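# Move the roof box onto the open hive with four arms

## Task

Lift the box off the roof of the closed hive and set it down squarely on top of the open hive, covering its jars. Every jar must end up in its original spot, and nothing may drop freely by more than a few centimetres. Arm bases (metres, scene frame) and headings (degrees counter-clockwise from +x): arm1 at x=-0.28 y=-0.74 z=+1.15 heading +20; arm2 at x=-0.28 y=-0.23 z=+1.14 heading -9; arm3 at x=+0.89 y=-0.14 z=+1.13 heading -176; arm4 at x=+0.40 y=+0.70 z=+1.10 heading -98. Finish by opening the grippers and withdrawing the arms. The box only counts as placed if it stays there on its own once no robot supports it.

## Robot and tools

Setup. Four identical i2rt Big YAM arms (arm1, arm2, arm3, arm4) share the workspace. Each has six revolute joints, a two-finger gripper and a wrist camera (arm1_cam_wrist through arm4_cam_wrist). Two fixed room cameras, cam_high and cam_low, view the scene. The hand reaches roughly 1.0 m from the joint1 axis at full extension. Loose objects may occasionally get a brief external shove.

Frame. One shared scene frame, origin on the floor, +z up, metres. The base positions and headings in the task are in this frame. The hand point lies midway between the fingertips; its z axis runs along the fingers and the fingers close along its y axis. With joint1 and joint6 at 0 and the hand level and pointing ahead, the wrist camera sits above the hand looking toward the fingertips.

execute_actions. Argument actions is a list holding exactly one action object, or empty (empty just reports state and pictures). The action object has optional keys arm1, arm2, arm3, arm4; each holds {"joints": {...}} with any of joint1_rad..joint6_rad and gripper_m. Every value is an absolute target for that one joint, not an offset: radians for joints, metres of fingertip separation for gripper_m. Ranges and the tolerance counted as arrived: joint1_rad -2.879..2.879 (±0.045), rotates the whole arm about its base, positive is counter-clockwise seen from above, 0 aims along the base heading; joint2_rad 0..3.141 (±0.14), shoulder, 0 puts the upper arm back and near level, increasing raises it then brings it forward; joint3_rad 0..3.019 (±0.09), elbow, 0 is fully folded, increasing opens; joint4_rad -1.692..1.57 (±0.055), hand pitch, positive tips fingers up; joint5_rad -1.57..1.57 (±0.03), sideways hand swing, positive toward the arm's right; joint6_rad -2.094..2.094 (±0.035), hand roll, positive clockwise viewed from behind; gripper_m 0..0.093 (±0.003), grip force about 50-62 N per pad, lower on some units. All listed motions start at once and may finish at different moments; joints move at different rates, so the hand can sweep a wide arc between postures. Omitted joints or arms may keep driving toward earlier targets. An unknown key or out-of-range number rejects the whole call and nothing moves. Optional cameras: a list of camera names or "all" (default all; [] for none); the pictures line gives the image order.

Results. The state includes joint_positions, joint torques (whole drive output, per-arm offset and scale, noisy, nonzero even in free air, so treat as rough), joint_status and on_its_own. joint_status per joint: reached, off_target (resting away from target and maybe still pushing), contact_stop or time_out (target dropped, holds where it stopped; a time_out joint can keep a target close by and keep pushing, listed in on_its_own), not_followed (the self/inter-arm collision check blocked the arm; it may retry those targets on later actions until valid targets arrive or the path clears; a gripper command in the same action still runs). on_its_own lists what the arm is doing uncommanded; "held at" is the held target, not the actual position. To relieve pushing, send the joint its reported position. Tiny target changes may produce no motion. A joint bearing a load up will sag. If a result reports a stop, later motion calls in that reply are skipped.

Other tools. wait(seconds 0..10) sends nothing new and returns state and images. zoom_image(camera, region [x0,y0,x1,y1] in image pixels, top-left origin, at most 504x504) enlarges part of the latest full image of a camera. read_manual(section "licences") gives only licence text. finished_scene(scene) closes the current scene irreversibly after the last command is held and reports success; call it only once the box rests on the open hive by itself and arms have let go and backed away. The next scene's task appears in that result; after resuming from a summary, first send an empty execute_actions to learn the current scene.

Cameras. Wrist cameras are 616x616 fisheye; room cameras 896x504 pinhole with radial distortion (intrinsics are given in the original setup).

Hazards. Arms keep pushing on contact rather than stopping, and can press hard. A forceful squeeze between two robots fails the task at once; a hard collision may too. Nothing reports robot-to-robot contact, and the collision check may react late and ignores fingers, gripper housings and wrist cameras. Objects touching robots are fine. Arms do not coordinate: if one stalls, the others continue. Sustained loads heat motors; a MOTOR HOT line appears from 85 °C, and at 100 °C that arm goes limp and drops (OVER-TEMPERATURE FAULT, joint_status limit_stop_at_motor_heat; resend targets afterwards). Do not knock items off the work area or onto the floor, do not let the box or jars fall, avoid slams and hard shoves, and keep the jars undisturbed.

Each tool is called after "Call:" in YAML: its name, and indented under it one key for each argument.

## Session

Call:
execute_actions:
  actions: []

Scene clock: 0.00 s.
Joint torques (N m, as the arm reports them, + toward a larger angle): no reading
arm1.joint_positions: joint1_rad=-0.587 joint2_rad=+0.576 joint3_rad=+1.437 joint4_rad=-1.404 joint5_rad=+0.266 joint6_rad=+0.174 gripper_m=+0.095
arm1.joint_status: not commanded
arm1.hand: x=-0.1075 y=-0.8207 z=+1.7147 quat_wxyz=(-0.490, -0.236, -0.829, +0.133) (m; scene frame)
arm2.joint_positions: joint1_rad=+0.059 joint2_rad=+0.615 joint3_rad=+1.419 joint4_rad=-1.157 joint5_rad=+0.077 joint6_rad=-0.481 gripper_m=+0.094
arm2.joint_status: not commanded
arm2.hand: x=-0.0369 y=-0.2716 z=+1.7364 quat_wxyz=(-0.543, +0.131, -0.807, +0.190) (m; scene frame)
arm3.joint_positions: joint1_rad=-0.509 joint2_rad=+0.547 joint3_rad=+1.435 joint4_rad=-1.465 joint5_rad=-0.174 joint6_rad=+0.331 gripper_m=+0.095
arm3.joint_status: not commanded
arm3.hand: x=+0.7155 y=-0.0892 z=+1.6753 quat_wxyz=(-0.048, -0.827, +0.294, +0.476) (m; scene frame)
arm4.joint_positions: joint1_rad=-0.625 joint2_rad=+0.632 joint3_rad=+1.396 joint4_rad=-1.141 joint5_rad=-0.183 joint6_rad=+0.281 gripper_m=+0.094
arm4.joint_status: not commanded
arm4.hand: x=+0.2408 y=+0.4971 z=+1.6851 quat_wxyz=(-0.358, -0.781, -0.263, +0.439) (m; scene frame)
pictures: arm1_cam_wrist, arm2_cam_wrist, arm3_cam_wrist, arm4_cam_wrist, cam_high, cam_low
Images, in order (width x height): arm1_cam_wrist 616x616, arm2_cam_wrist 616x616, arm3_cam_wrist 616x616, arm4_cam_wrist 616x616, cam_high 896x504, cam_low 896x504.

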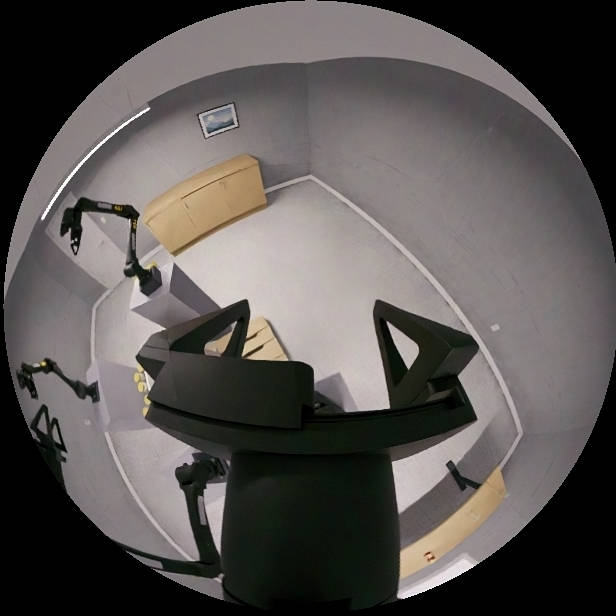

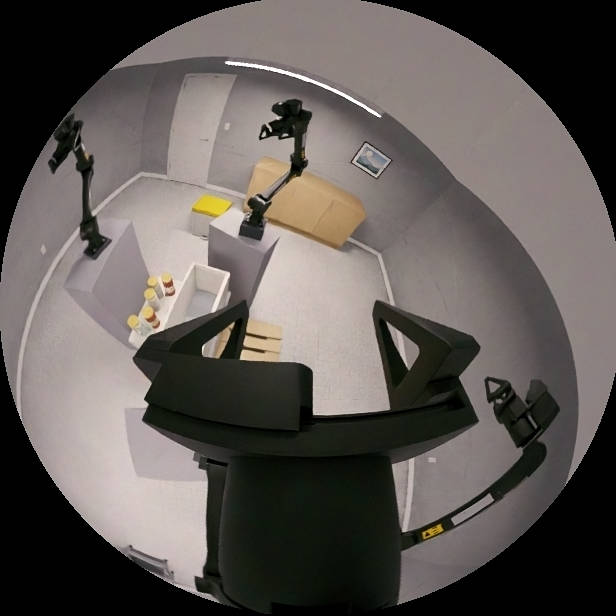

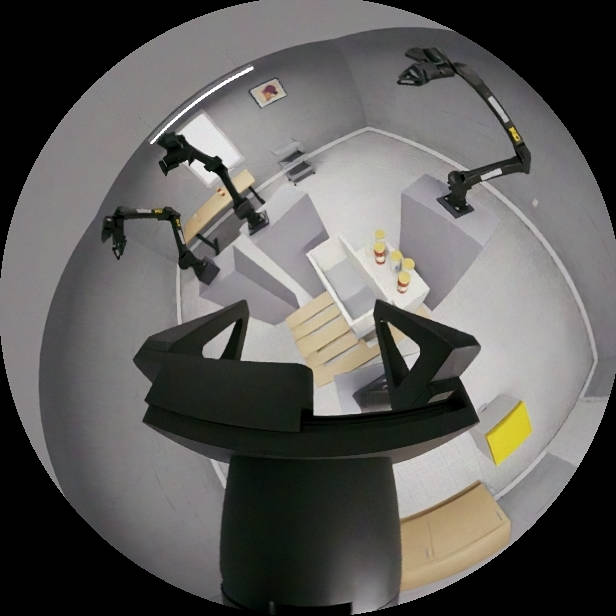

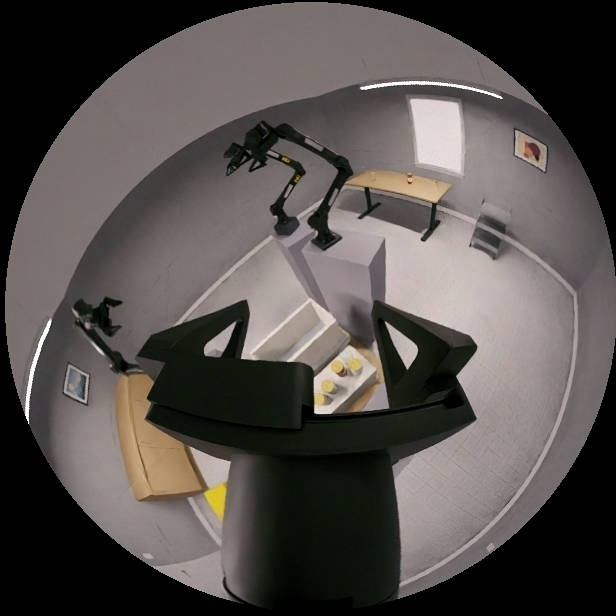

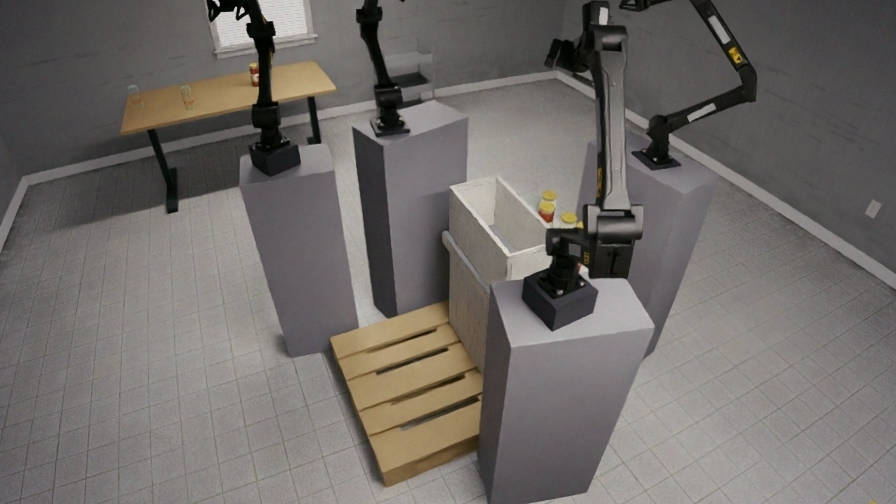

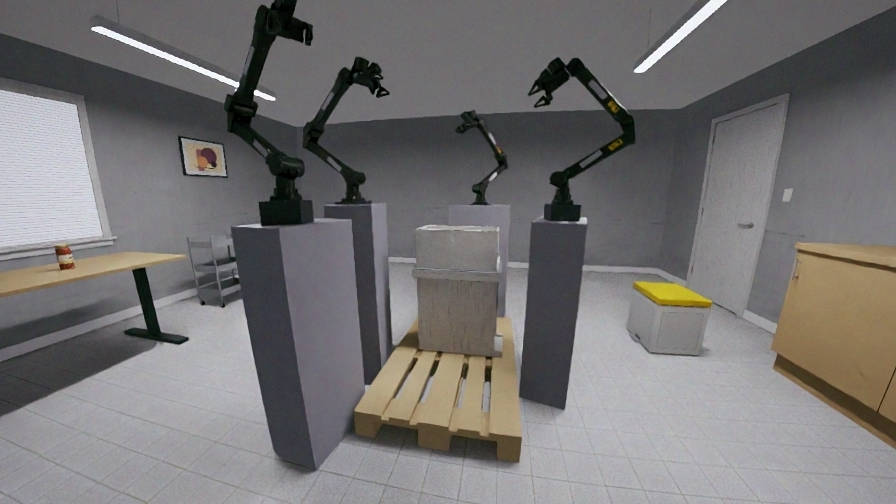

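Call:
execute_actions:
  actions:
    - {"arm4":{"joints":{"joint1_rad":-1.6,"joint2_rad":1.5,"joint3_rad":1.3,"joint4_rad":-1.37,"joint5_rad":0,"joint6_rad":0.55}},"arm2":{"joints":{"joint1_rad":0.801,"joint2_rad":1.915,"joint3_rad":0.97,"joint4_rad":-0.607,"joint5_rad":0,"joint6_rad":-0.937}},"arm3":{"joints":{"joint1_rad":-0.565,"joint2_rad":1.785,"joint3_rad":0.85,"joint4_rad":-0.592,"joint5_rad":0,"joint6_rad":1.1}}}
  cameras: ["arm2_cam_wrist","arm3_cam_wrist","arm4_cam_wrist","cam_low","cam_high"]

Scene clock: 7.00 s.
Joint torques (N m, as the arm reports them, + toward a larger angle): arm1=[1.45 3.53 7.73 2.32 0.18 0.04] | arm2=[ -1.07 -16.54   4.22   1.03  -0.1   -0.02] | arm3=[ -1.25 -13.48   5.29   0.75   0.13   0.19] | arm4=[  0.99 -12.33   9.81   0.11   0.12   0.13]
arm1.joint_positions: joint1_rad=-0.587 joint2_rad=+0.576 joint3_rad=+1.437 joint4_rad=-1.404 joint5_rad=+0.266 joint6_rad=+0.174 gripper_m=+0.095
arm1.joint_status: not commanded
arm1.hand: x=-0.1075 y=-0.8207 z=+1.7147 quat_wxyz=(-0.490, -0.236, -0.829, +0.133) (m; scene frame)
arm2.joint_positions: joint1_rad=+0.810 joint2_rad=+1.911 joint3_rad=+0.981 joint4_rad=-0.624 joint5_rad=+0.000 joint6_rad=-0.928 gripper_m=+0.094
arm2.joint_status: all done
arm2.hand: x=+0.0782 y=+0.0422 z=+1.0584 quat_wxyz=(-0.015, +0.711, -0.703, +0.002) (m; scene frame)
arm3.joint_positions: joint1_rad=-0.551 joint2_rad=+1.783 joint3_rad=+0.834 joint4_rad=-0.607 joint5_rad=-0.003 joint6_rad=+1.084 gripper_m=+0.095
arm3.joint_status: all done
arm3.hand: x=+0.5447 y=+0.0449 z=+1.0552 quat_wxyz=(-0.002, -0.706, +0.708, +0.005) (m; scene frame)
arm4.joint_positions: joint1_rad=-1.603 joint2_rad=+1.505 joint3_rad=+1.291 joint4_rad=-1.357 joint5_rad=-0.002 joint6_rad=+0.537 gripper_m=+0.094
arm4.joint_status: all done
arm4.hand: x=-0.0341 y=+0.7758 z=+1.2846 quat_wxyz=(-0.004, -0.939, +0.345, -0.003) (m; scene frame)
pictures: arm2_cam_wrist, arm3_cam_wrist, arm4_cam_wrist, cam_high, cam_low
Images, in order (width x height): arm2_cam_wrist 616x616, arm3_cam_wrist 616x616, arm4_cam_wrist 616x616, cam_high 896x504, cam_low 896x504.

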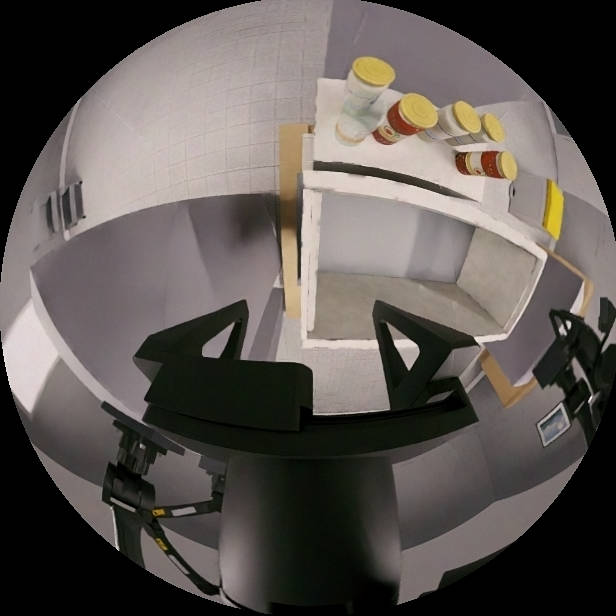

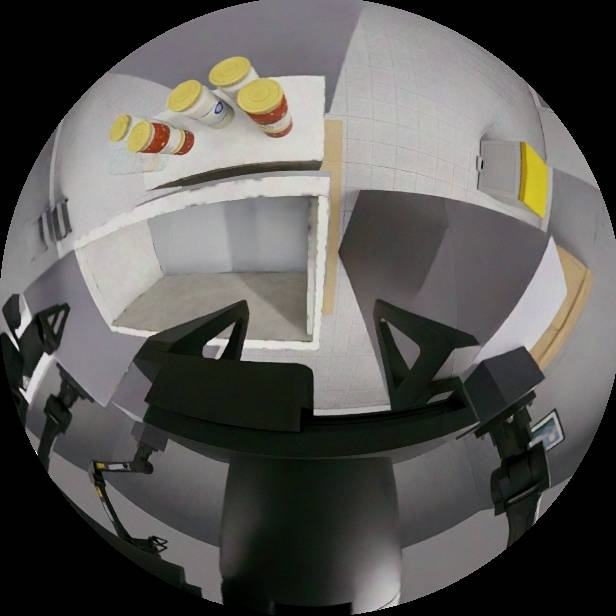

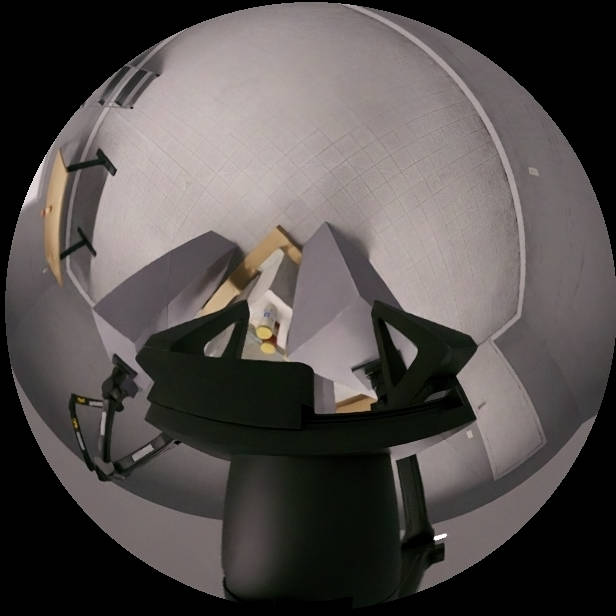

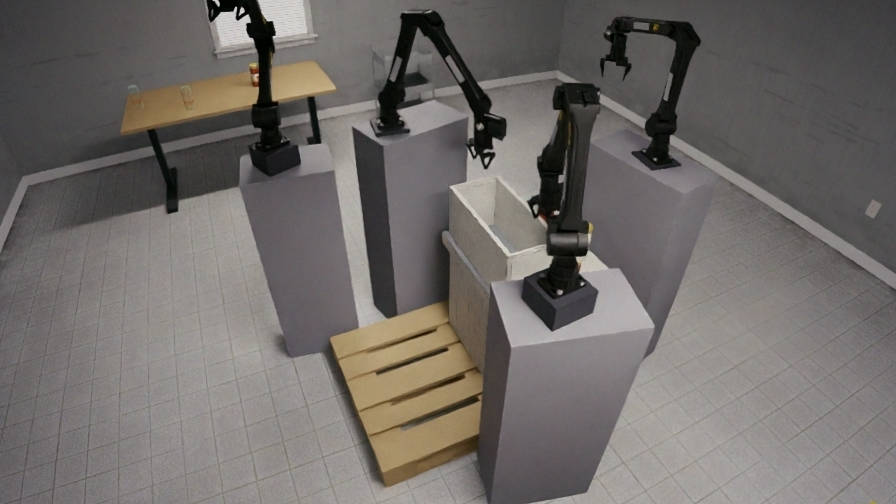

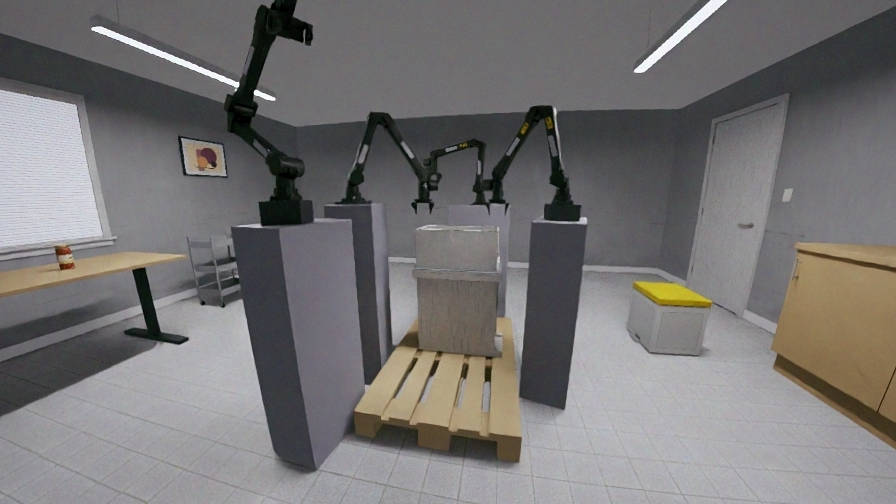

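Call:
execute_actions:
  actions:
    - {"arm2":{"joints":{"joint1_rad":0.762,"joint2_rad":2.05,"joint3_rad":0.95,"joint4_rad":-0.459}},"arm3":{"joints":{"joint1_rad":-0.49,"joint2_rad":1.937,"joint3_rad":0.78,"joint4_rad":-0.39,"joint6_rad":1.185}}}
  cameras: []

Call:
execute_actions:
  actions:
    - {"arm2":{"joints":{"joint2_rad":2.213,"joint3_rad":0.995,"joint4_rad":-0.326}},"arm3":{"joints":{"joint2_rad":2.116,"joint3_rad":0.812,"joint4_rad":-0.236}}}
  cameras: ["arm2_cam_wrist","arm3_cam_wrist"]

Scene clock: 16.93 s.
Joint torques (N m, as the arm reports them, + toward a larger angle): arm1=[1.44 3.47 7.74 2.3  0.17 0.04] | arm2=[ -0.29 -17.62   3.38   1.16  -0.09  -0.05] | arm3=[  0.24 -14.9    3.2    0.69   0.07   0.21] | arm4=[  1.04 -12.32   9.83   0.09   0.13   0.13]
arm1.joint_positions: joint1_rad=-0.587 joint2_rad=+0.576 joint3_rad=+1.437 joint4_rad=-1.404 joint5_rad=+0.266 joint6_rad=+0.174 gripper_m=+0.095
arm1.joint_status: not commanded
arm1.hand: x=-0.1075 y=-0.8207 z=+1.7147 quat_wxyz=(-0.490, -0.236, -0.829, +0.133) (m; scene frame)
arm2.joint_positions: joint1_rad=+0.762 joint2_rad=+2.050 joint3_rad=+0.955 joint4_rad=-0.476 joint5_rad=+0.000 joint6_rad=-0.928 gripper_m=+0.094
arm2.joint_status: all done
arm2.hand: x=+0.0805 y=+0.0180 z=+0.9950 quat_wxyz=(-0.006, +0.694, -0.720, +0.000) (m; scene frame)
arm3.joint_positions: joint1_rad=-0.497 joint2_rad=+1.948 joint3_rad=+0.773 joint4_rad=-0.405 joint5_rad=-0.002 joint6_rad=+1.169 gripper_m=+0.095
arm3.joint_status: all done
arm3.hand: x=+0.5584 y=+0.0155 z=+0.9843 quat_wxyz=(+0.003, -0.695, +0.719, -0.007) (m; scene frame)
arm4.joint_positions: joint1_rad=-1.603 joint2_rad=+1.505 joint3_rad=+1.291 joint4_rad=-1.357 joint5_rad=-0.002 joint6_rad=+0.537 gripper_m=+0.094
arm4.joint_status: not commanded
arm4.hand: x=-0.0341 y=+0.7758 z=+1.2846 quat_wxyz=(-0.004, -0.939, +0.345, -0.003) (m; scene frame)
pictures: none
No camera images: the call's "cameras" was empty. Leave "cameras" out to get every camera's image.

Scene clock: 17.90 s.
Joint torques (N m, as the arm reports them, + toward a larger angle): arm1=[1.39 3.55 7.74 2.32 0.18 0.04] | arm2=[ -0.21 -18.5    3.73   1.17  -0.08  -0.06] | arm3=[  0.24 -15.15   2.34   0.69   0.07   0.18] | arm4=[  0.97 -12.32   9.82   0.11   0.13   0.13]
arm1.joint_positions: joint1_rad=-0.587 joint2_rad=+0.576 joint3_rad=+1.437 joint4_rad=-1.404 joint5_rad=+0.266 joint6_rad=+0.174 gripper_m=+0.095
arm1.joint_status: not commanded
arm1.hand: x=-0.1075 y=-0.8207 z=+1.7147 quat_wxyz=(-0.490, -0.236, -0.829, +0.133) (m; scene frame)
arm2.joint_positions: joint1_rad=+0.762 joint2_rad=+2.213 joint3_rad=+0.983 joint4_rad=-0.343 joint5_rad=+0.000 joint6_rad=-0.928 gripper_m=+0.094
arm2.joint_status: all done
arm2.hand: x=+0.0801 y=+0.0178 z=+0.9323 quat_wxyz=(-0.005, +0.694, -0.720, +0.000) (m; scene frame)
arm3.joint_positions: joint1_rad=-0.497 joint2_rad=+2.122 joint3_rad=+0.807 joint4_rad=-0.251 joint5_rad=-0.002 joint6_rad=+1.170 gripper_m=+0.095
arm3.joint_status: all done
arm3.hand: x=+0.5528 y=+0.0183 z=+0.9273 quat_wxyz=(+0.000, -0.695, +0.719, +0.000) (m; scene frame)
arm4.joint_positions: joint1_rad=-1.603 joint2_rad=+1.505 joint3_rad=+1.291 joint4_rad=-1.357 joint5_rad=-0.002 joint6_rad=+0.537 gripper_m=+0.094
arm4.joint_status: not commanded
arm4.hand: x=-0.0341 y=+0.7758 z=+1.2846 quat_wxyz=(-0.004, -0.939, +0.345, -0.003) (m; scene frame)
pictures: arm2_cam_wrist, arm3_cam_wrist
Images, in order (width x height): arm2_cam_wrist 616x616, arm3_cam_wrist 616x616.

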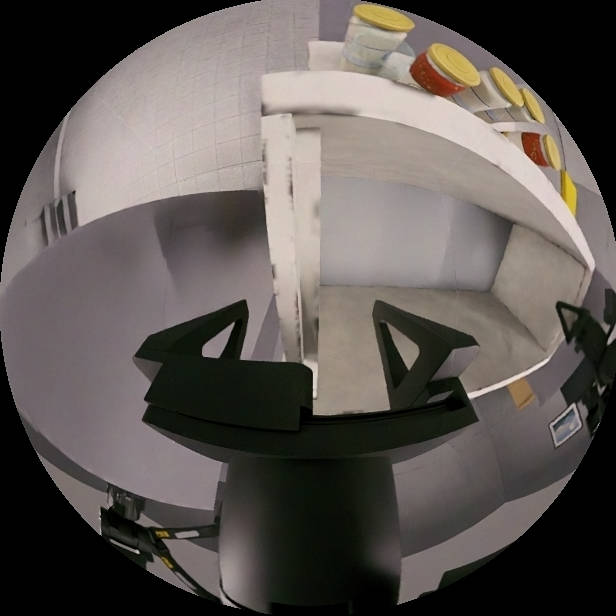

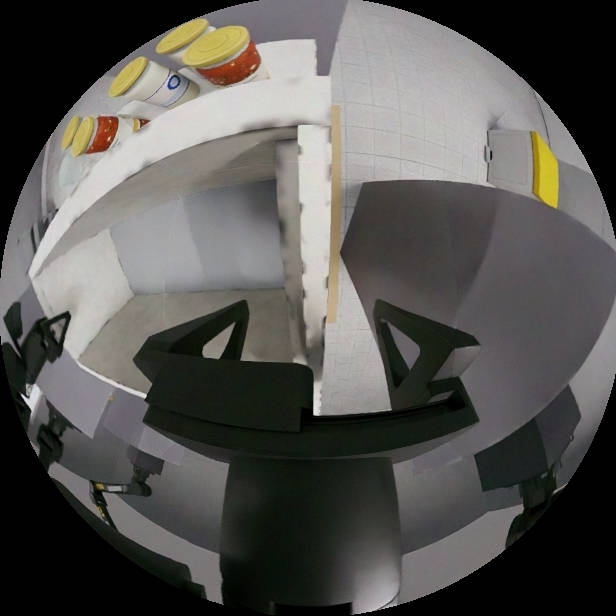

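Call:
execute_actions:
  actions:
    - {"arm2":{"joints":{"joint3_rad":0.965,"gripper_m":0}},"arm3":{"joints":{"joint6_rad":1.16,"gripper_m":0}}}
  cameras: []

Call:
execute_actions:
  actions:
    - {"arm2":{"joints":{"joint2_rad":1.905,"joint3_rad":0.955,"joint4_rad":-0.571}},"arm3":{"joints":{"joint2_rad":1.803,"joint3_rad":0.788,"joint4_rad":-0.526}}}
  cameras: []

Call:
execute_actions:
  actions:
    - {"arm2":{"joints":{"joint2_rad":1.692,"joint3_rad":1.024,"joint4_rad":-0.818}},"arm3":{"joints":{"joint2_rad":1.565,"joint3_rad":0.863,"joint4_rad":-0.81}}}
  cameras: ["arm2_cam_wrist","arm3_cam_wrist","cam_low"]

Scene clock: 23.43 s.
Joint torques (N m, as the arm reports them, + toward a larger angle): arm1=[1.45 3.56 7.73 2.31 0.18 0.04] | arm2=[ -0.49 -17.96   2.18   0.92  -0.1    0.01] | arm3=[  0.07 -15.13   1.97   0.49   0.14  -0.04] | arm4=[  0.96 -12.36   9.82   0.09   0.13   0.12]
arm1.joint_positions: joint1_rad=-0.587 joint2_rad=+0.576 joint3_rad=+1.437 joint4_rad=-1.404 joint5_rad=+0.266 joint6_rad=+0.174 gripper_m=+0.095
arm1.joint_status: not commanded
arm1.hand: x=-0.1075 y=-0.8207 z=+1.7147 quat_wxyz=(-0.490, -0.236, -0.829, +0.133) (m; scene frame)
arm2.joint_positions: joint1_rad=+0.763 joint2_rad=+2.213 joint3_rad=+0.974 joint4_rad=-0.339 joint5_rad=+0.000 joint6_rad=-0.936 gripper_m=+0.018
arm2.joint_status: gripper_m off_target (ended at +0.018, target +0.000); the others done
arm2.hand: x=+0.0760 y=+0.0156 z=+0.9314 quat_wxyz=(-0.003, +0.697, -0.717, +0.000) (m; scene frame)
arm3.joint_positions: joint1_rad=-0.497 joint2_rad=+2.122 joint3_rad=+0.809 joint4_rad=-0.246 joint5_rad=-0.003 joint6_rad=+1.167 gripper_m=+0.019
arm3.joint_status: gripper_m off_target (ended at +0.019, target +0.000); the others done
arm3.hand: x=+0.5503 y=+0.0192 z=+0.9275 quat_wxyz=(-0.002, -0.696, +0.718, +0.003) (m; scene frame)
arm4.joint_positions: joint1_rad=-1.603 joint2_rad=+1.505 joint3_rad=+1.291 joint4_rad=-1.357 joint5_rad=-0.002 joint6_rad=+0.537 gripper_m=+0.094
arm4.joint_status: not commanded
arm4.hand: x=-0.0341 y=+0.7758 z=+1.2846 quat_wxyz=(-0.004, -0.939, +0.345, -0.003) (m; scene frame)
pictures: none
No camera images: the call's "cameras" was empty. Leave "cameras" out to get every camera's image.

Scene clock: 24.60 s.
Joint torques (N m, as the arm reports them, + toward a larger angle): arm1=[1.33 3.58 7.72 2.3  0.17 0.04] | arm2=[  0.27 -20.38   4.99   0.15  -0.34   0.07] | arm3=[ -0.2  -15.72   4.46  -0.76   0.33  -0.05] | arm4=[  0.98 -12.34   9.83   0.09   0.13   0.14]
arm1.joint_positions: joint1_rad=-0.587 joint2_rad=+0.576 joint3_rad=+1.437 joint4_rad=-1.404 joint5_rad=+0.266 joint6_rad=+0.174 gripper_m=+0.095
arm1.joint_status: not commanded
arm1.hand: x=-0.1075 y=-0.8207 z=+1.7147 quat_wxyz=(-0.490, -0.236, -0.829, +0.133) (m; scene frame)
arm2.joint_positions: joint1_rad=+0.759 joint2_rad=+1.956 joint3_rad=+0.945 joint4_rad=-0.562 joint5_rad=+0.007 joint6_rad=-0.940 gripper_m=+0.018
arm2.joint_status: all done
arm2.hand: x=+0.0799 y=+0.0143 z=+1.0318 quat_wxyz=(-0.005, +0.697, -0.717, +0.003) (m; scene frame)
arm3.joint_positions: joint1_rad=-0.494 joint2_rad=+1.833 joint3_rad=+0.774 joint4_rad=-0.502 joint5_rad=-0.007 joint6_rad=+1.167 gripper_m=+0.019
arm3.joint_status: all done
arm3.hand: x=+0.5521 y=+0.0160 z=+1.0248 quat_wxyz=(-0.003, -0.697, +0.717, +0.001) (m; scene frame)
arm4.joint_positions: joint1_rad=-1.603 joint2_rad=+1.505 joint3_rad=+1.291 joint4_rad=-1.357 joint5_rad=-0.002 joint6_rad=+0.537 gripper_m=+0.094
arm4.joint_status: not commanded
arm4.hand: x=-0.0341 y=+0.7758 z=+1.2846 quat_wxyz=(-0.004, -0.939, +0.345, -0.003) (m; scene frame)
pictures: none
No camera images: the call's "cameras" was empty. Leave "cameras" out to get every camera's image.

Scene clock: 25.77 s.
Joint torques (N m, as the arm reports them, + toward a larger angle): arm1=[1.45 3.5  7.71 2.31 0.18 0.04] | arm2=[ -0.29 -19.1   10.55  -0.49  -0.47   0.1 ] | arm3=[  0.19 -14.46   8.1   -1.28   0.51   0.04] | arm4=[  1.01 -12.32   9.83   0.09   0.13   0.13]
arm1.joint_positions: joint1_rad=-0.587 joint2_rad=+0.576 joint3_rad=+1.437 joint4_rad=-1.404 joint5_rad=+0.266 joint6_rad=+0.174 gripper_m=+0.095
arm1.joint_status: not commanded
arm1.hand: x=-0.1075 y=-0.8207 z=+1.7147 quat_wxyz=(-0.490, -0.236, -0.829, +0.133) (m; scene frame)
arm2.joint_positions: joint1_rad=+0.755 joint2_rad=+1.740 joint3_rad=+0.964 joint4_rad=-0.793 joint5_rad=+0.010 joint6_rad=-0.948 gripper_m=+0.018
arm2.joint_status: all done
arm2.hand: x=+0.0772 y=+0.0094 z=+1.1243 quat_wxyz=(-0.006, +0.698, -0.716, +0.005) (m; scene frame)
arm3.joint_positions: joint1_rad=-0.493 joint2_rad=+1.600 joint3_rad=+0.820 joint4_rad=-0.774 joint5_rad=-0.012 joint6_rad=+1.163 gripper_m=+0.019
arm3.joint_status: all done
arm3.hand: x=+0.5500 y=+0.0155 z=+1.1177 quat_wxyz=(-0.007, -0.699, +0.715, +0.003) (m; scene frame)
arm4.joint_positions: joint1_rad=-1.603 joint2_rad=+1.505 joint3_rad=+1.291 joint4_rad=-1.357 joint5_rad=-0.002 joint6_rad=+0.537 gripper_m=+0.094
arm4.joint_status: not commanded
arm4.hand: x=-0.0341 y=+0.7758 z=+1.2846 quat_wxyz=(-0.004, -0.939, +0.345, -0.003) (m; scene frame)
pictures: arm2_cam_wrist, arm3_cam_wrist, cam_low
Images, in order (width x height): arm2_cam_wrist 616x616, arm3_cam_wrist 616x616, cam_low 896x504.

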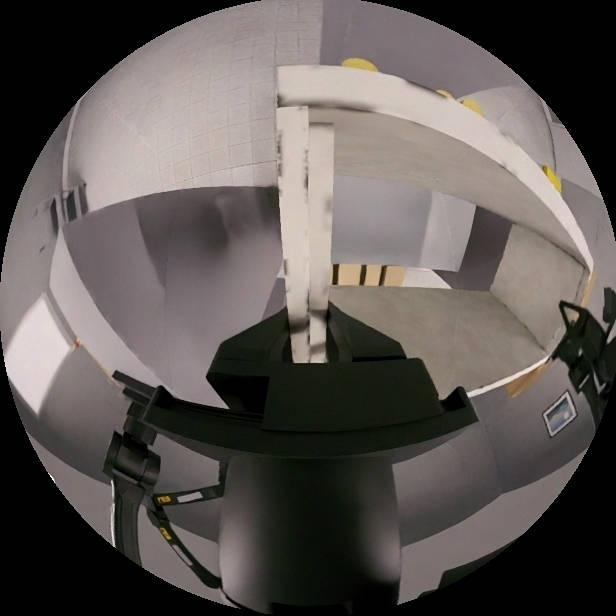

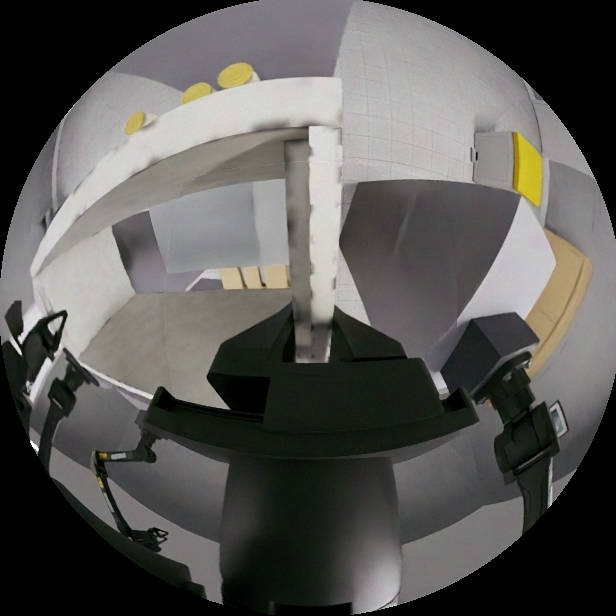

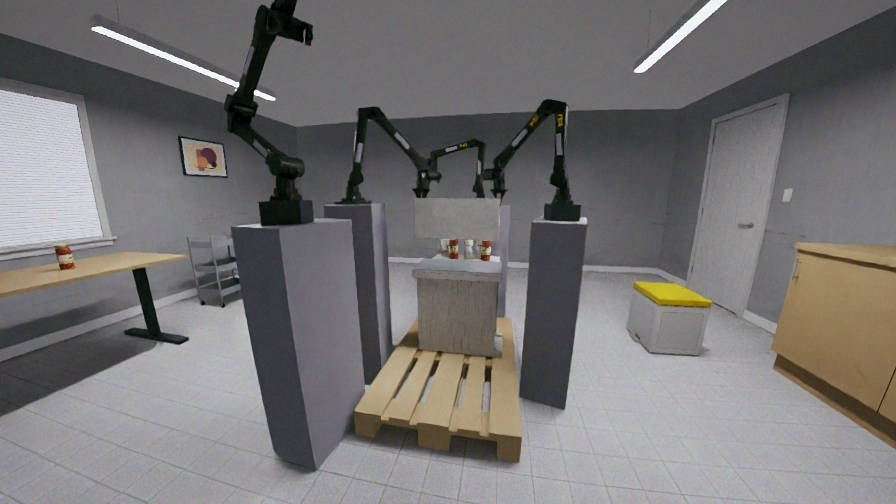

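Call:
execute_actions:
  actions:
    - {"arm2":{"joints":{"joint1_rad":0.924,"joint2_rad":1.778,"joint3_rad":1.259,"joint4_rad":-0.932,"joint6_rad":-0.78}},"arm3":{"joints":{"joint1_rad":-0.727,"joint2_rad":1.628,"joint3_rad":1.038,"joint4_rad":-0.89,"joint6_rad":0.925}}}
  cameras: ["cam_low"]

Call:
execute_actions:
  actions:
    - {"arm2":{"joints":{"joint1_rad":1.042,"joint2_rad":1.931,"joint3_rad":1.539,"joint4_rad":-1.039,"joint6_rad":-0.667}},"arm3":{"joints":{"joint1_rad":-0.902,"joint2_rad":1.755,"joint3_rad":1.244,"joint4_rad":-0.953,"joint6_rad":0.746}}}
  cameras: ["cam_low"]

Call:
execute_actions:
  actions:
    - {"arm2":{"joints":{"joint1_rad":1.131,"joint2_rad":2.116,"joint3_rad":1.896,"joint4_rad":-1.191,"joint6_rad":-0.583}},"arm3":{"joints":{"joint1_rad":-1.033,"joint2_rad":1.906,"joint3_rad":1.518,"joint4_rad":-1.052,"joint6_rad":0.611}}}
  cameras: ["arm2_cam_wrist","arm3_cam_wrist","arm4_cam_wrist","cam_low","cam_high"]

Scene clock: 35.13 s.
Joint torques (N m, as the arm reports them, + toward a larger angle): arm1=[1.4  3.57 7.72 2.32 0.17 0.04] | arm2=[  0.55 -23.    11.24  -0.03  -0.2    0.08] | arm3=[  0.43 -18.42   8.48  -0.51   0.44   0.09] | arm4=[  0.97 -12.38   9.82   0.09   0.13   0.13]
arm1.joint_positions: joint1_rad=-0.587 joint2_rad=+0.576 joint3_rad=+1.437 joint4_rad=-1.404 joint5_rad=+0.266 joint6_rad=+0.174 gripper_m=+0.095
arm1.joint_status: not commanded
arm1.hand: x=-0.1075 y=-0.8207 z=+1.7147 quat_wxyz=(-0.490, -0.236, -0.829, +0.133) (m; scene frame)
arm2.joint_positions: joint1_rad=+0.924 joint2_rad=+1.845 joint3_rad=+1.196 joint4_rad=-0.918 joint5_rad=+0.003 joint6_rad=-0.787 gripper_m=+0.018
arm2.joint_status: all done
arm2.hand: x=+0.0809 y=+0.1143 z=+1.1460 quat_wxyz=(-0.008, +0.701, -0.713, +0.001) (m; scene frame)
arm3.joint_positions: joint1_rad=-0.728 joint2_rad=+1.683 joint3_rad=+0.994 joint4_rad=-0.873 joint5_rad=-0.011 joint6_rad=+0.921 gripper_m=+0.019
arm3.joint_status: all done
arm3.hand: x=+0.5546 y=+0.1237 z=+1.1354 quat_wxyz=(-0.004, -0.701, +0.713, +0.001) (m; scene frame)
arm4.joint_positions: joint1_rad=-1.603 joint2_rad=+1.505 joint3_rad=+1.291 joint4_rad=-1.357 joint5_rad=-0.002 joint6_rad=+0.537 gripper_m=+0.094
arm4.joint_status: not commanded
arm4.hand: x=-0.0341 y=+0.7758 z=+1.2846 quat_wxyz=(-0.004, -0.939, +0.345, -0.003) (m; scene frame)
pictures: cam_low
Images, in order (width x height): cam_low 896x504.

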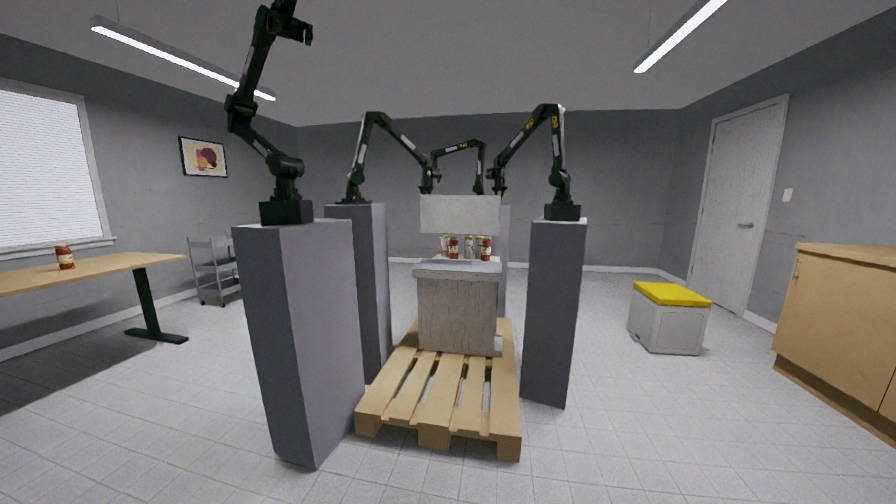

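Scene clock: 36.30 s.
Joint torques (N m, as the arm reports them, + toward a larger angle): arm1=[1.49 3.49 7.71 2.31 0.18 0.04] | arm2=[ -0.21 -27.72  12.64  -0.44  -0.27   0.11] | arm3=[ -0.94 -22.38   9.59  -0.65   0.6    0.03] | arm4=[  0.96 -12.35   9.81   0.1    0.13   0.13]
arm1.joint_positions: joint1_rad=-0.587 joint2_rad=+0.576 joint3_rad=+1.437 joint4_rad=-1.404 joint5_rad=+0.266 joint6_rad=+0.174 gripper_m=+0.095
arm1.joint_status: not commanded
arm1.hand: x=-0.1075 y=-0.8207 z=+1.7147 quat_wxyz=(-0.490, -0.236, -0.829, +0.133) (m; scene frame)
arm2.joint_positions: joint1_rad=+1.041 joint2_rad=+2.017 joint3_rad=+1.462 joint4_rad=-1.018 joint5_rad=+0.006 joint6_rad=-0.674 gripper_m=+0.018
arm2.joint_status: all done
arm2.hand: x=+0.0869 y=+0.2120 z=+1.1426 quat_wxyz=(-0.006, +0.703, -0.711, +0.003) (m; scene frame)
arm3.joint_positions: joint1_rad=-0.901 joint2_rad=+1.824 joint3_rad=+1.187 joint4_rad=-0.931 joint5_rad=-0.015 joint6_rad=+0.746 gripper_m=+0.019
arm3.joint_status: all done
arm3.hand: x=+0.5632 y=+0.2232 z=+1.1323 quat_wxyz=(-0.005, -0.702, +0.712, +0.000) (m; scene frame)
arm4.joint_positions: joint1_rad=-1.603 joint2_rad=+1.505 joint3_rad=+1.291 joint4_rad=-1.357 joint5_rad=-0.002 joint6_rad=+0.537 gripper_m=+0.094
arm4.joint_status: not commanded
arm4.hand: x=-0.0341 y=+0.7758 z=+1.2846 quat_wxyz=(-0.004, -0.939, +0.345, -0.003) (m; scene frame)
pictures: cam_low
Images, in order (width x height): cam_low 896x504.

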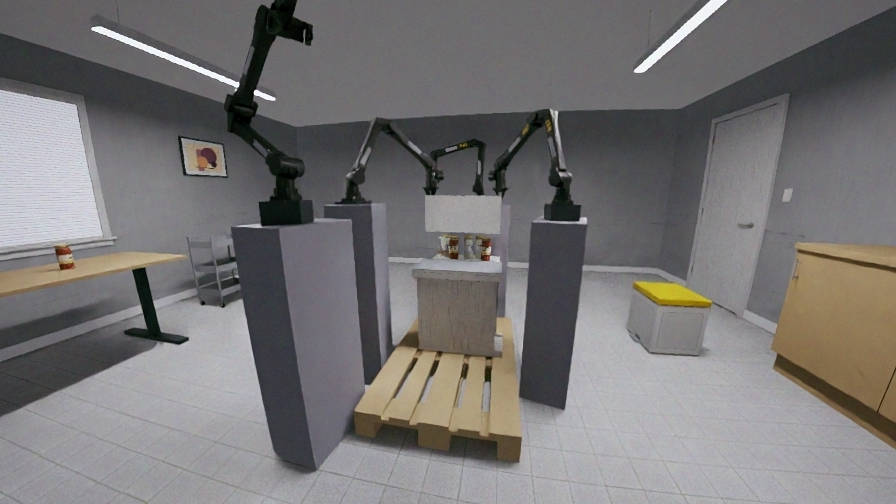

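Scene clock: 38.63 s.
Joint torques (N m, as the arm reports them, + toward a larger angle): arm1=[1.45 3.5  7.73 2.31 0.17 0.04] | arm2=[ -0.17 -33.12  14.57  -0.42  -0.36   0.1 ] | arm3=[ -0.84 -27.07  11.22  -0.78   0.73   0.02] | arm4=[  0.95 -12.32   9.84   0.12   0.13   0.13]
arm1.joint_positions: joint1_rad=-0.587 joint2_rad=+0.576 joint3_rad=+1.437 joint4_rad=-1.404 joint5_rad=+0.266 joint6_rad=+0.174 gripper_m=+0.095
arm1.joint_status: not commanded
arm1.hand: x=-0.1075 y=-0.8207 z=+1.7147 quat_wxyz=(-0.490, -0.236, -0.829, +0.133) (m; scene frame)
arm2.joint_positions: joint1_rad=+1.128 joint2_rad=+2.217 joint3_rad=+1.800 joint4_rad=-1.168 joint5_rad=+0.007 joint6_rad=-0.593 gripper_m=+0.018
arm2.joint_status: joint3_rad time_out (moved +0.338 of +0.434); the others done
arm2.on_its_own: joint3_rad reads +1.800 and still pushes toward +1.896 since a time_out
arm2.hand: x=+0.0919 y=+0.3071 z=+1.1393 quat_wxyz=(+0.000, +0.705, -0.709, +0.005) (m; scene frame)
arm3.joint_positions: joint1_rad=-1.027 joint2_rad=+1.993 joint3_rad=+1.441 joint4_rad=-1.029 joint5_rad=-0.018 joint6_rad=+0.614 gripper_m=+0.019
arm3.joint_status: all done
arm3.hand: x=+0.5705 y=+0.3202 z=+1.1269 quat_wxyz=(-0.008, -0.704, +0.710, -0.006) (m; scene frame)
arm4.joint_positions: joint1_rad=-1.603 joint2_rad=+1.505 joint3_rad=+1.291 joint4_rad=-1.357 joint5_rad=-0.002 joint6_rad=+0.537 gripper_m=+0.094
arm4.joint_status: not commanded
arm4.hand: x=-0.0341 y=+0.7758 z=+1.2846 quat_wxyz=(-0.004, -0.939, +0.345, -0.003) (m; scene frame)
pictures: arm2_cam_wrist, arm3_cam_wrist, arm4_cam_wrist, cam_high, cam_low
Images, in order (width x height): arm2_cam_wrist 616x616, arm3_cam_wrist 616x616, arm4_cam_wrist 616x616, cam_high 896x504, cam_low 896x504.

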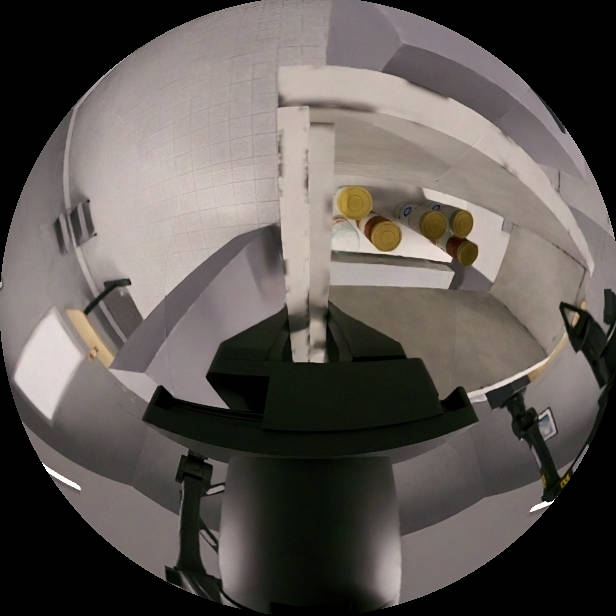

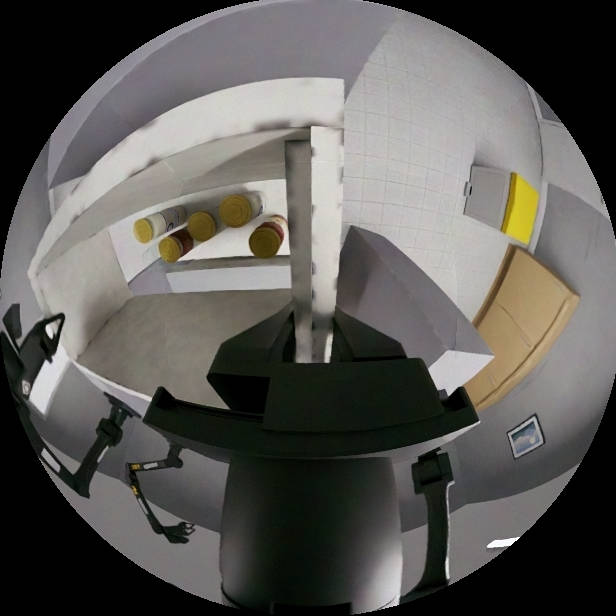

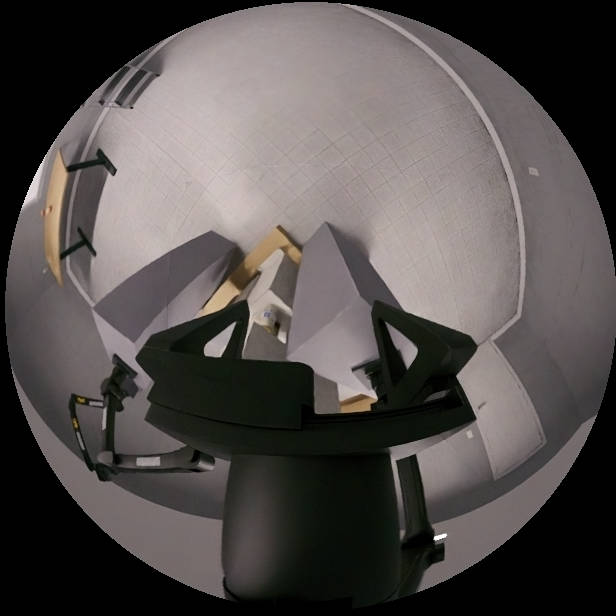

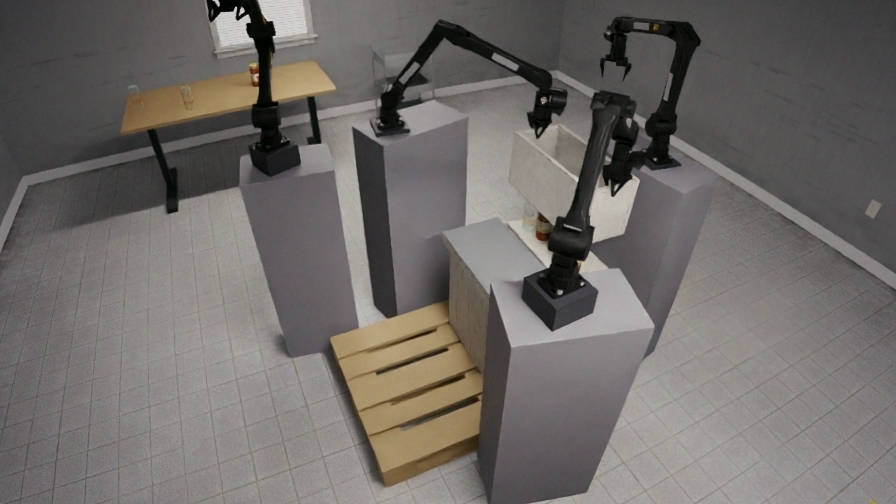

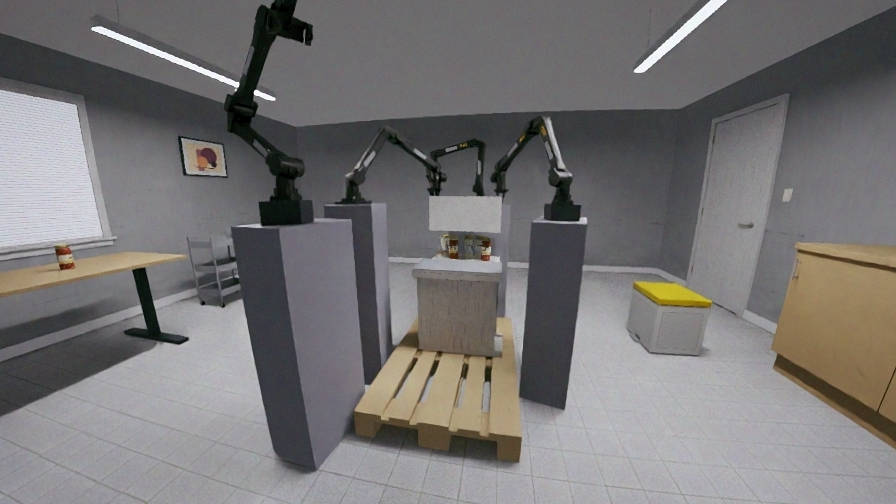

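Call:
execute_actions:
  actions:
    - {"arm4":{"joints":{"joint4_rad":-1.6,"joint5_rad":-0.4}},"arm2":{"joints":{"joint2_rad":2.197,"joint3_rad":1.86,"joint4_rad":-1.04}},"arm3":{"joints":{"joint1_rad":-1.05,"joint2_rad":1.988,"joint3_rad":1.468,"joint4_rad":-0.895,"joint6_rad":0.605}}}
  cameras: ["arm2_cam_wrist","arm3_cam_wrist","arm4_cam_wrist","cam_low","cam_high"]

Scene clock: 46.70 s.
Joint torques (N m, as the arm reports them, + toward a larger angle): arm1=[1.37 3.57 7.73 2.32 0.18 0.04] | arm2=[ -0.02 -33.86  11.8    0.82  -0.09   0.06] | arm3=[ -0.9  -27.46   9.     0.41   0.14   0.08] | arm4=[  1.01 -11.96   9.44  -0.29  -0.38   0.11]
arm1.joint_positions: joint1_rad=-0.587 joint2_rad=+0.576 joint3_rad=+1.437 joint4_rad=-1.404 joint5_rad=+0.266 joint6_rad=+0.174 gripper_m=+0.095
arm1.joint_status: not commanded
arm1.hand: x=-0.1075 y=-0.8207 z=+1.7147 quat_wxyz=(-0.490, -0.236, -0.829, +0.133) (m; scene frame)
arm2.joint_positions: joint1_rad=+1.132 joint2_rad=+2.306 joint3_rad=+1.800 joint4_rad=-1.050 joint5_rad=+0.001 joint6_rad=-0.588 gripper_m=+0.018
arm2.joint_status: all done
arm2.hand: x=+0.0975 y=+0.3210 z=+1.0828 quat_wxyz=(-0.013, +0.704, -0.710, -0.001) (m; scene frame)
arm3.joint_positions: joint1_rad=-1.041 joint2_rad=+2.077 joint3_rad=+1.418 joint4_rad=-0.900 joint5_rad=-0.005 joint6_rad=+0.603 gripper_m=+0.019
arm3.joint_status: all done
arm3.hand: x=+0.5748 y=+0.3322 z=+1.0740 quat_wxyz=(+0.001, -0.703, +0.711, +0.004) (m; scene frame)
arm4.joint_positions: joint1_rad=-1.603 joint2_rad=+1.505 joint3_rad=+1.291 joint4_rad=-1.587 joint5_rad=-0.396 joint6_rad=+0.537 gripper_m=+0.094
arm4.joint_status: all done
arm4.hand: x=+0.0071 y=+0.7021 z=+1.3048 quat_wxyz=(-0.175, -0.905, +0.357, -0.149) (m; scene frame)
pictures: arm2_cam_wrist, arm3_cam_wrist, arm4_cam_wrist, cam_high, cam_low
Images, in order (width x height): arm2_cam_wrist 616x616, arm3_cam_wrist 616x616, arm4_cam_wrist 616x616, cam_high 896x504, cam_low 896x504.

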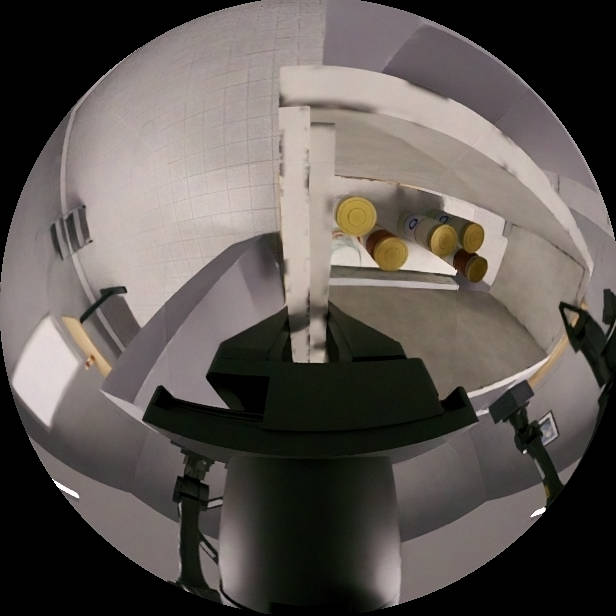

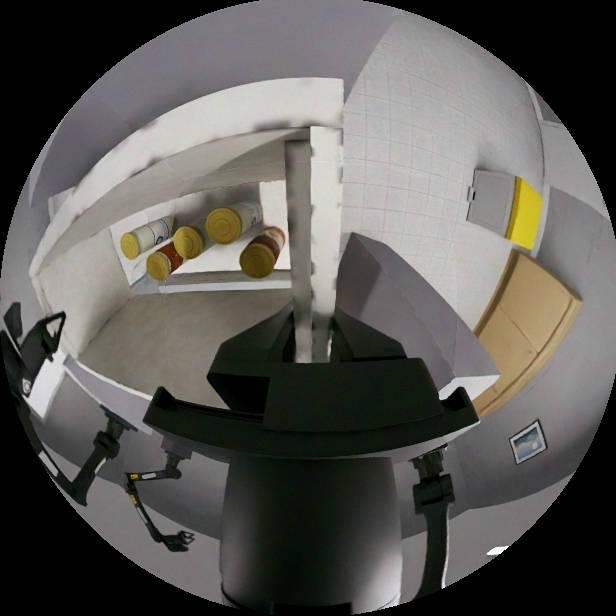

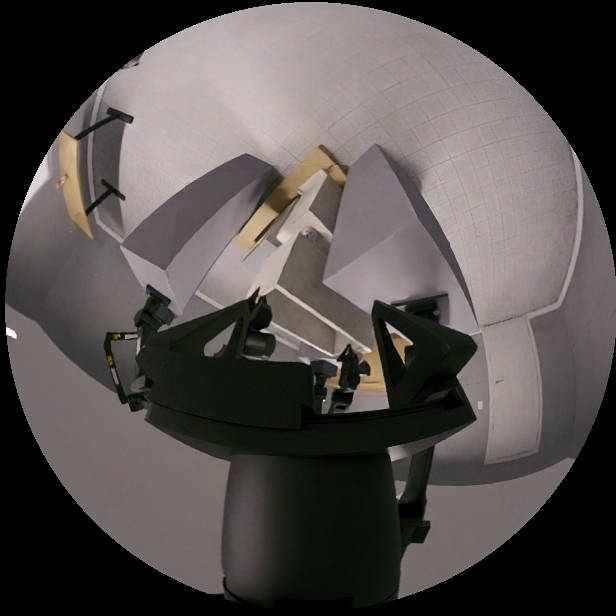

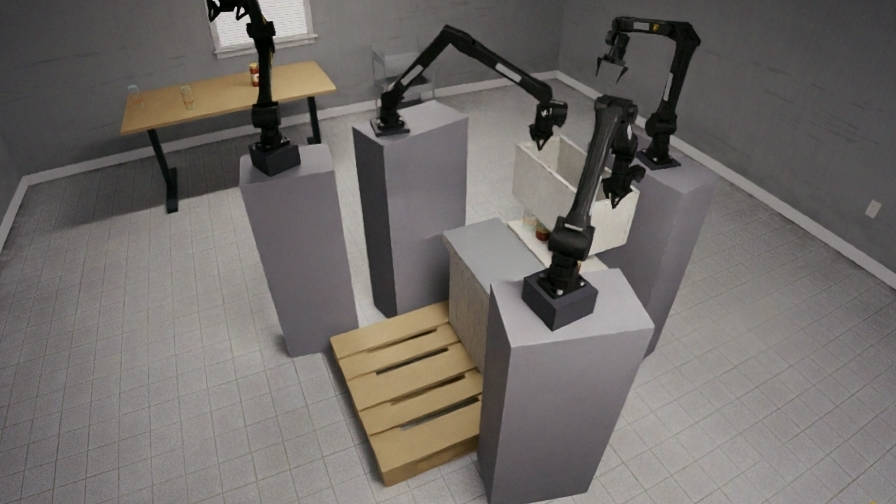

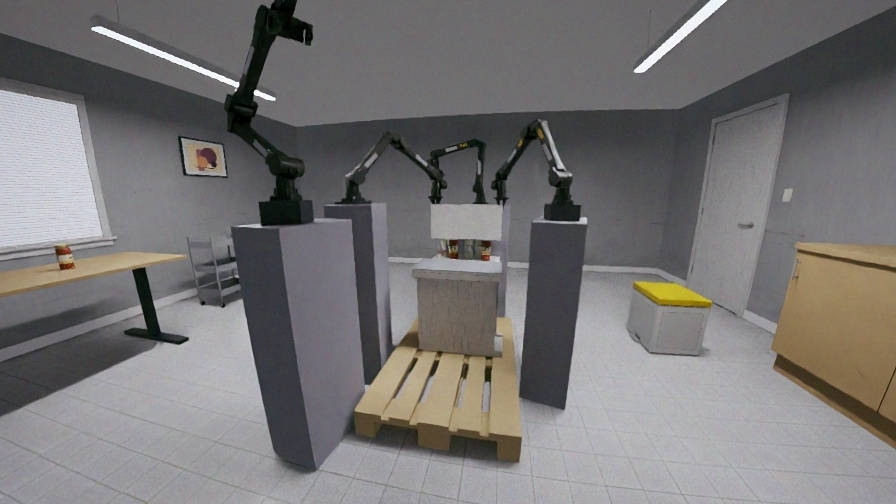

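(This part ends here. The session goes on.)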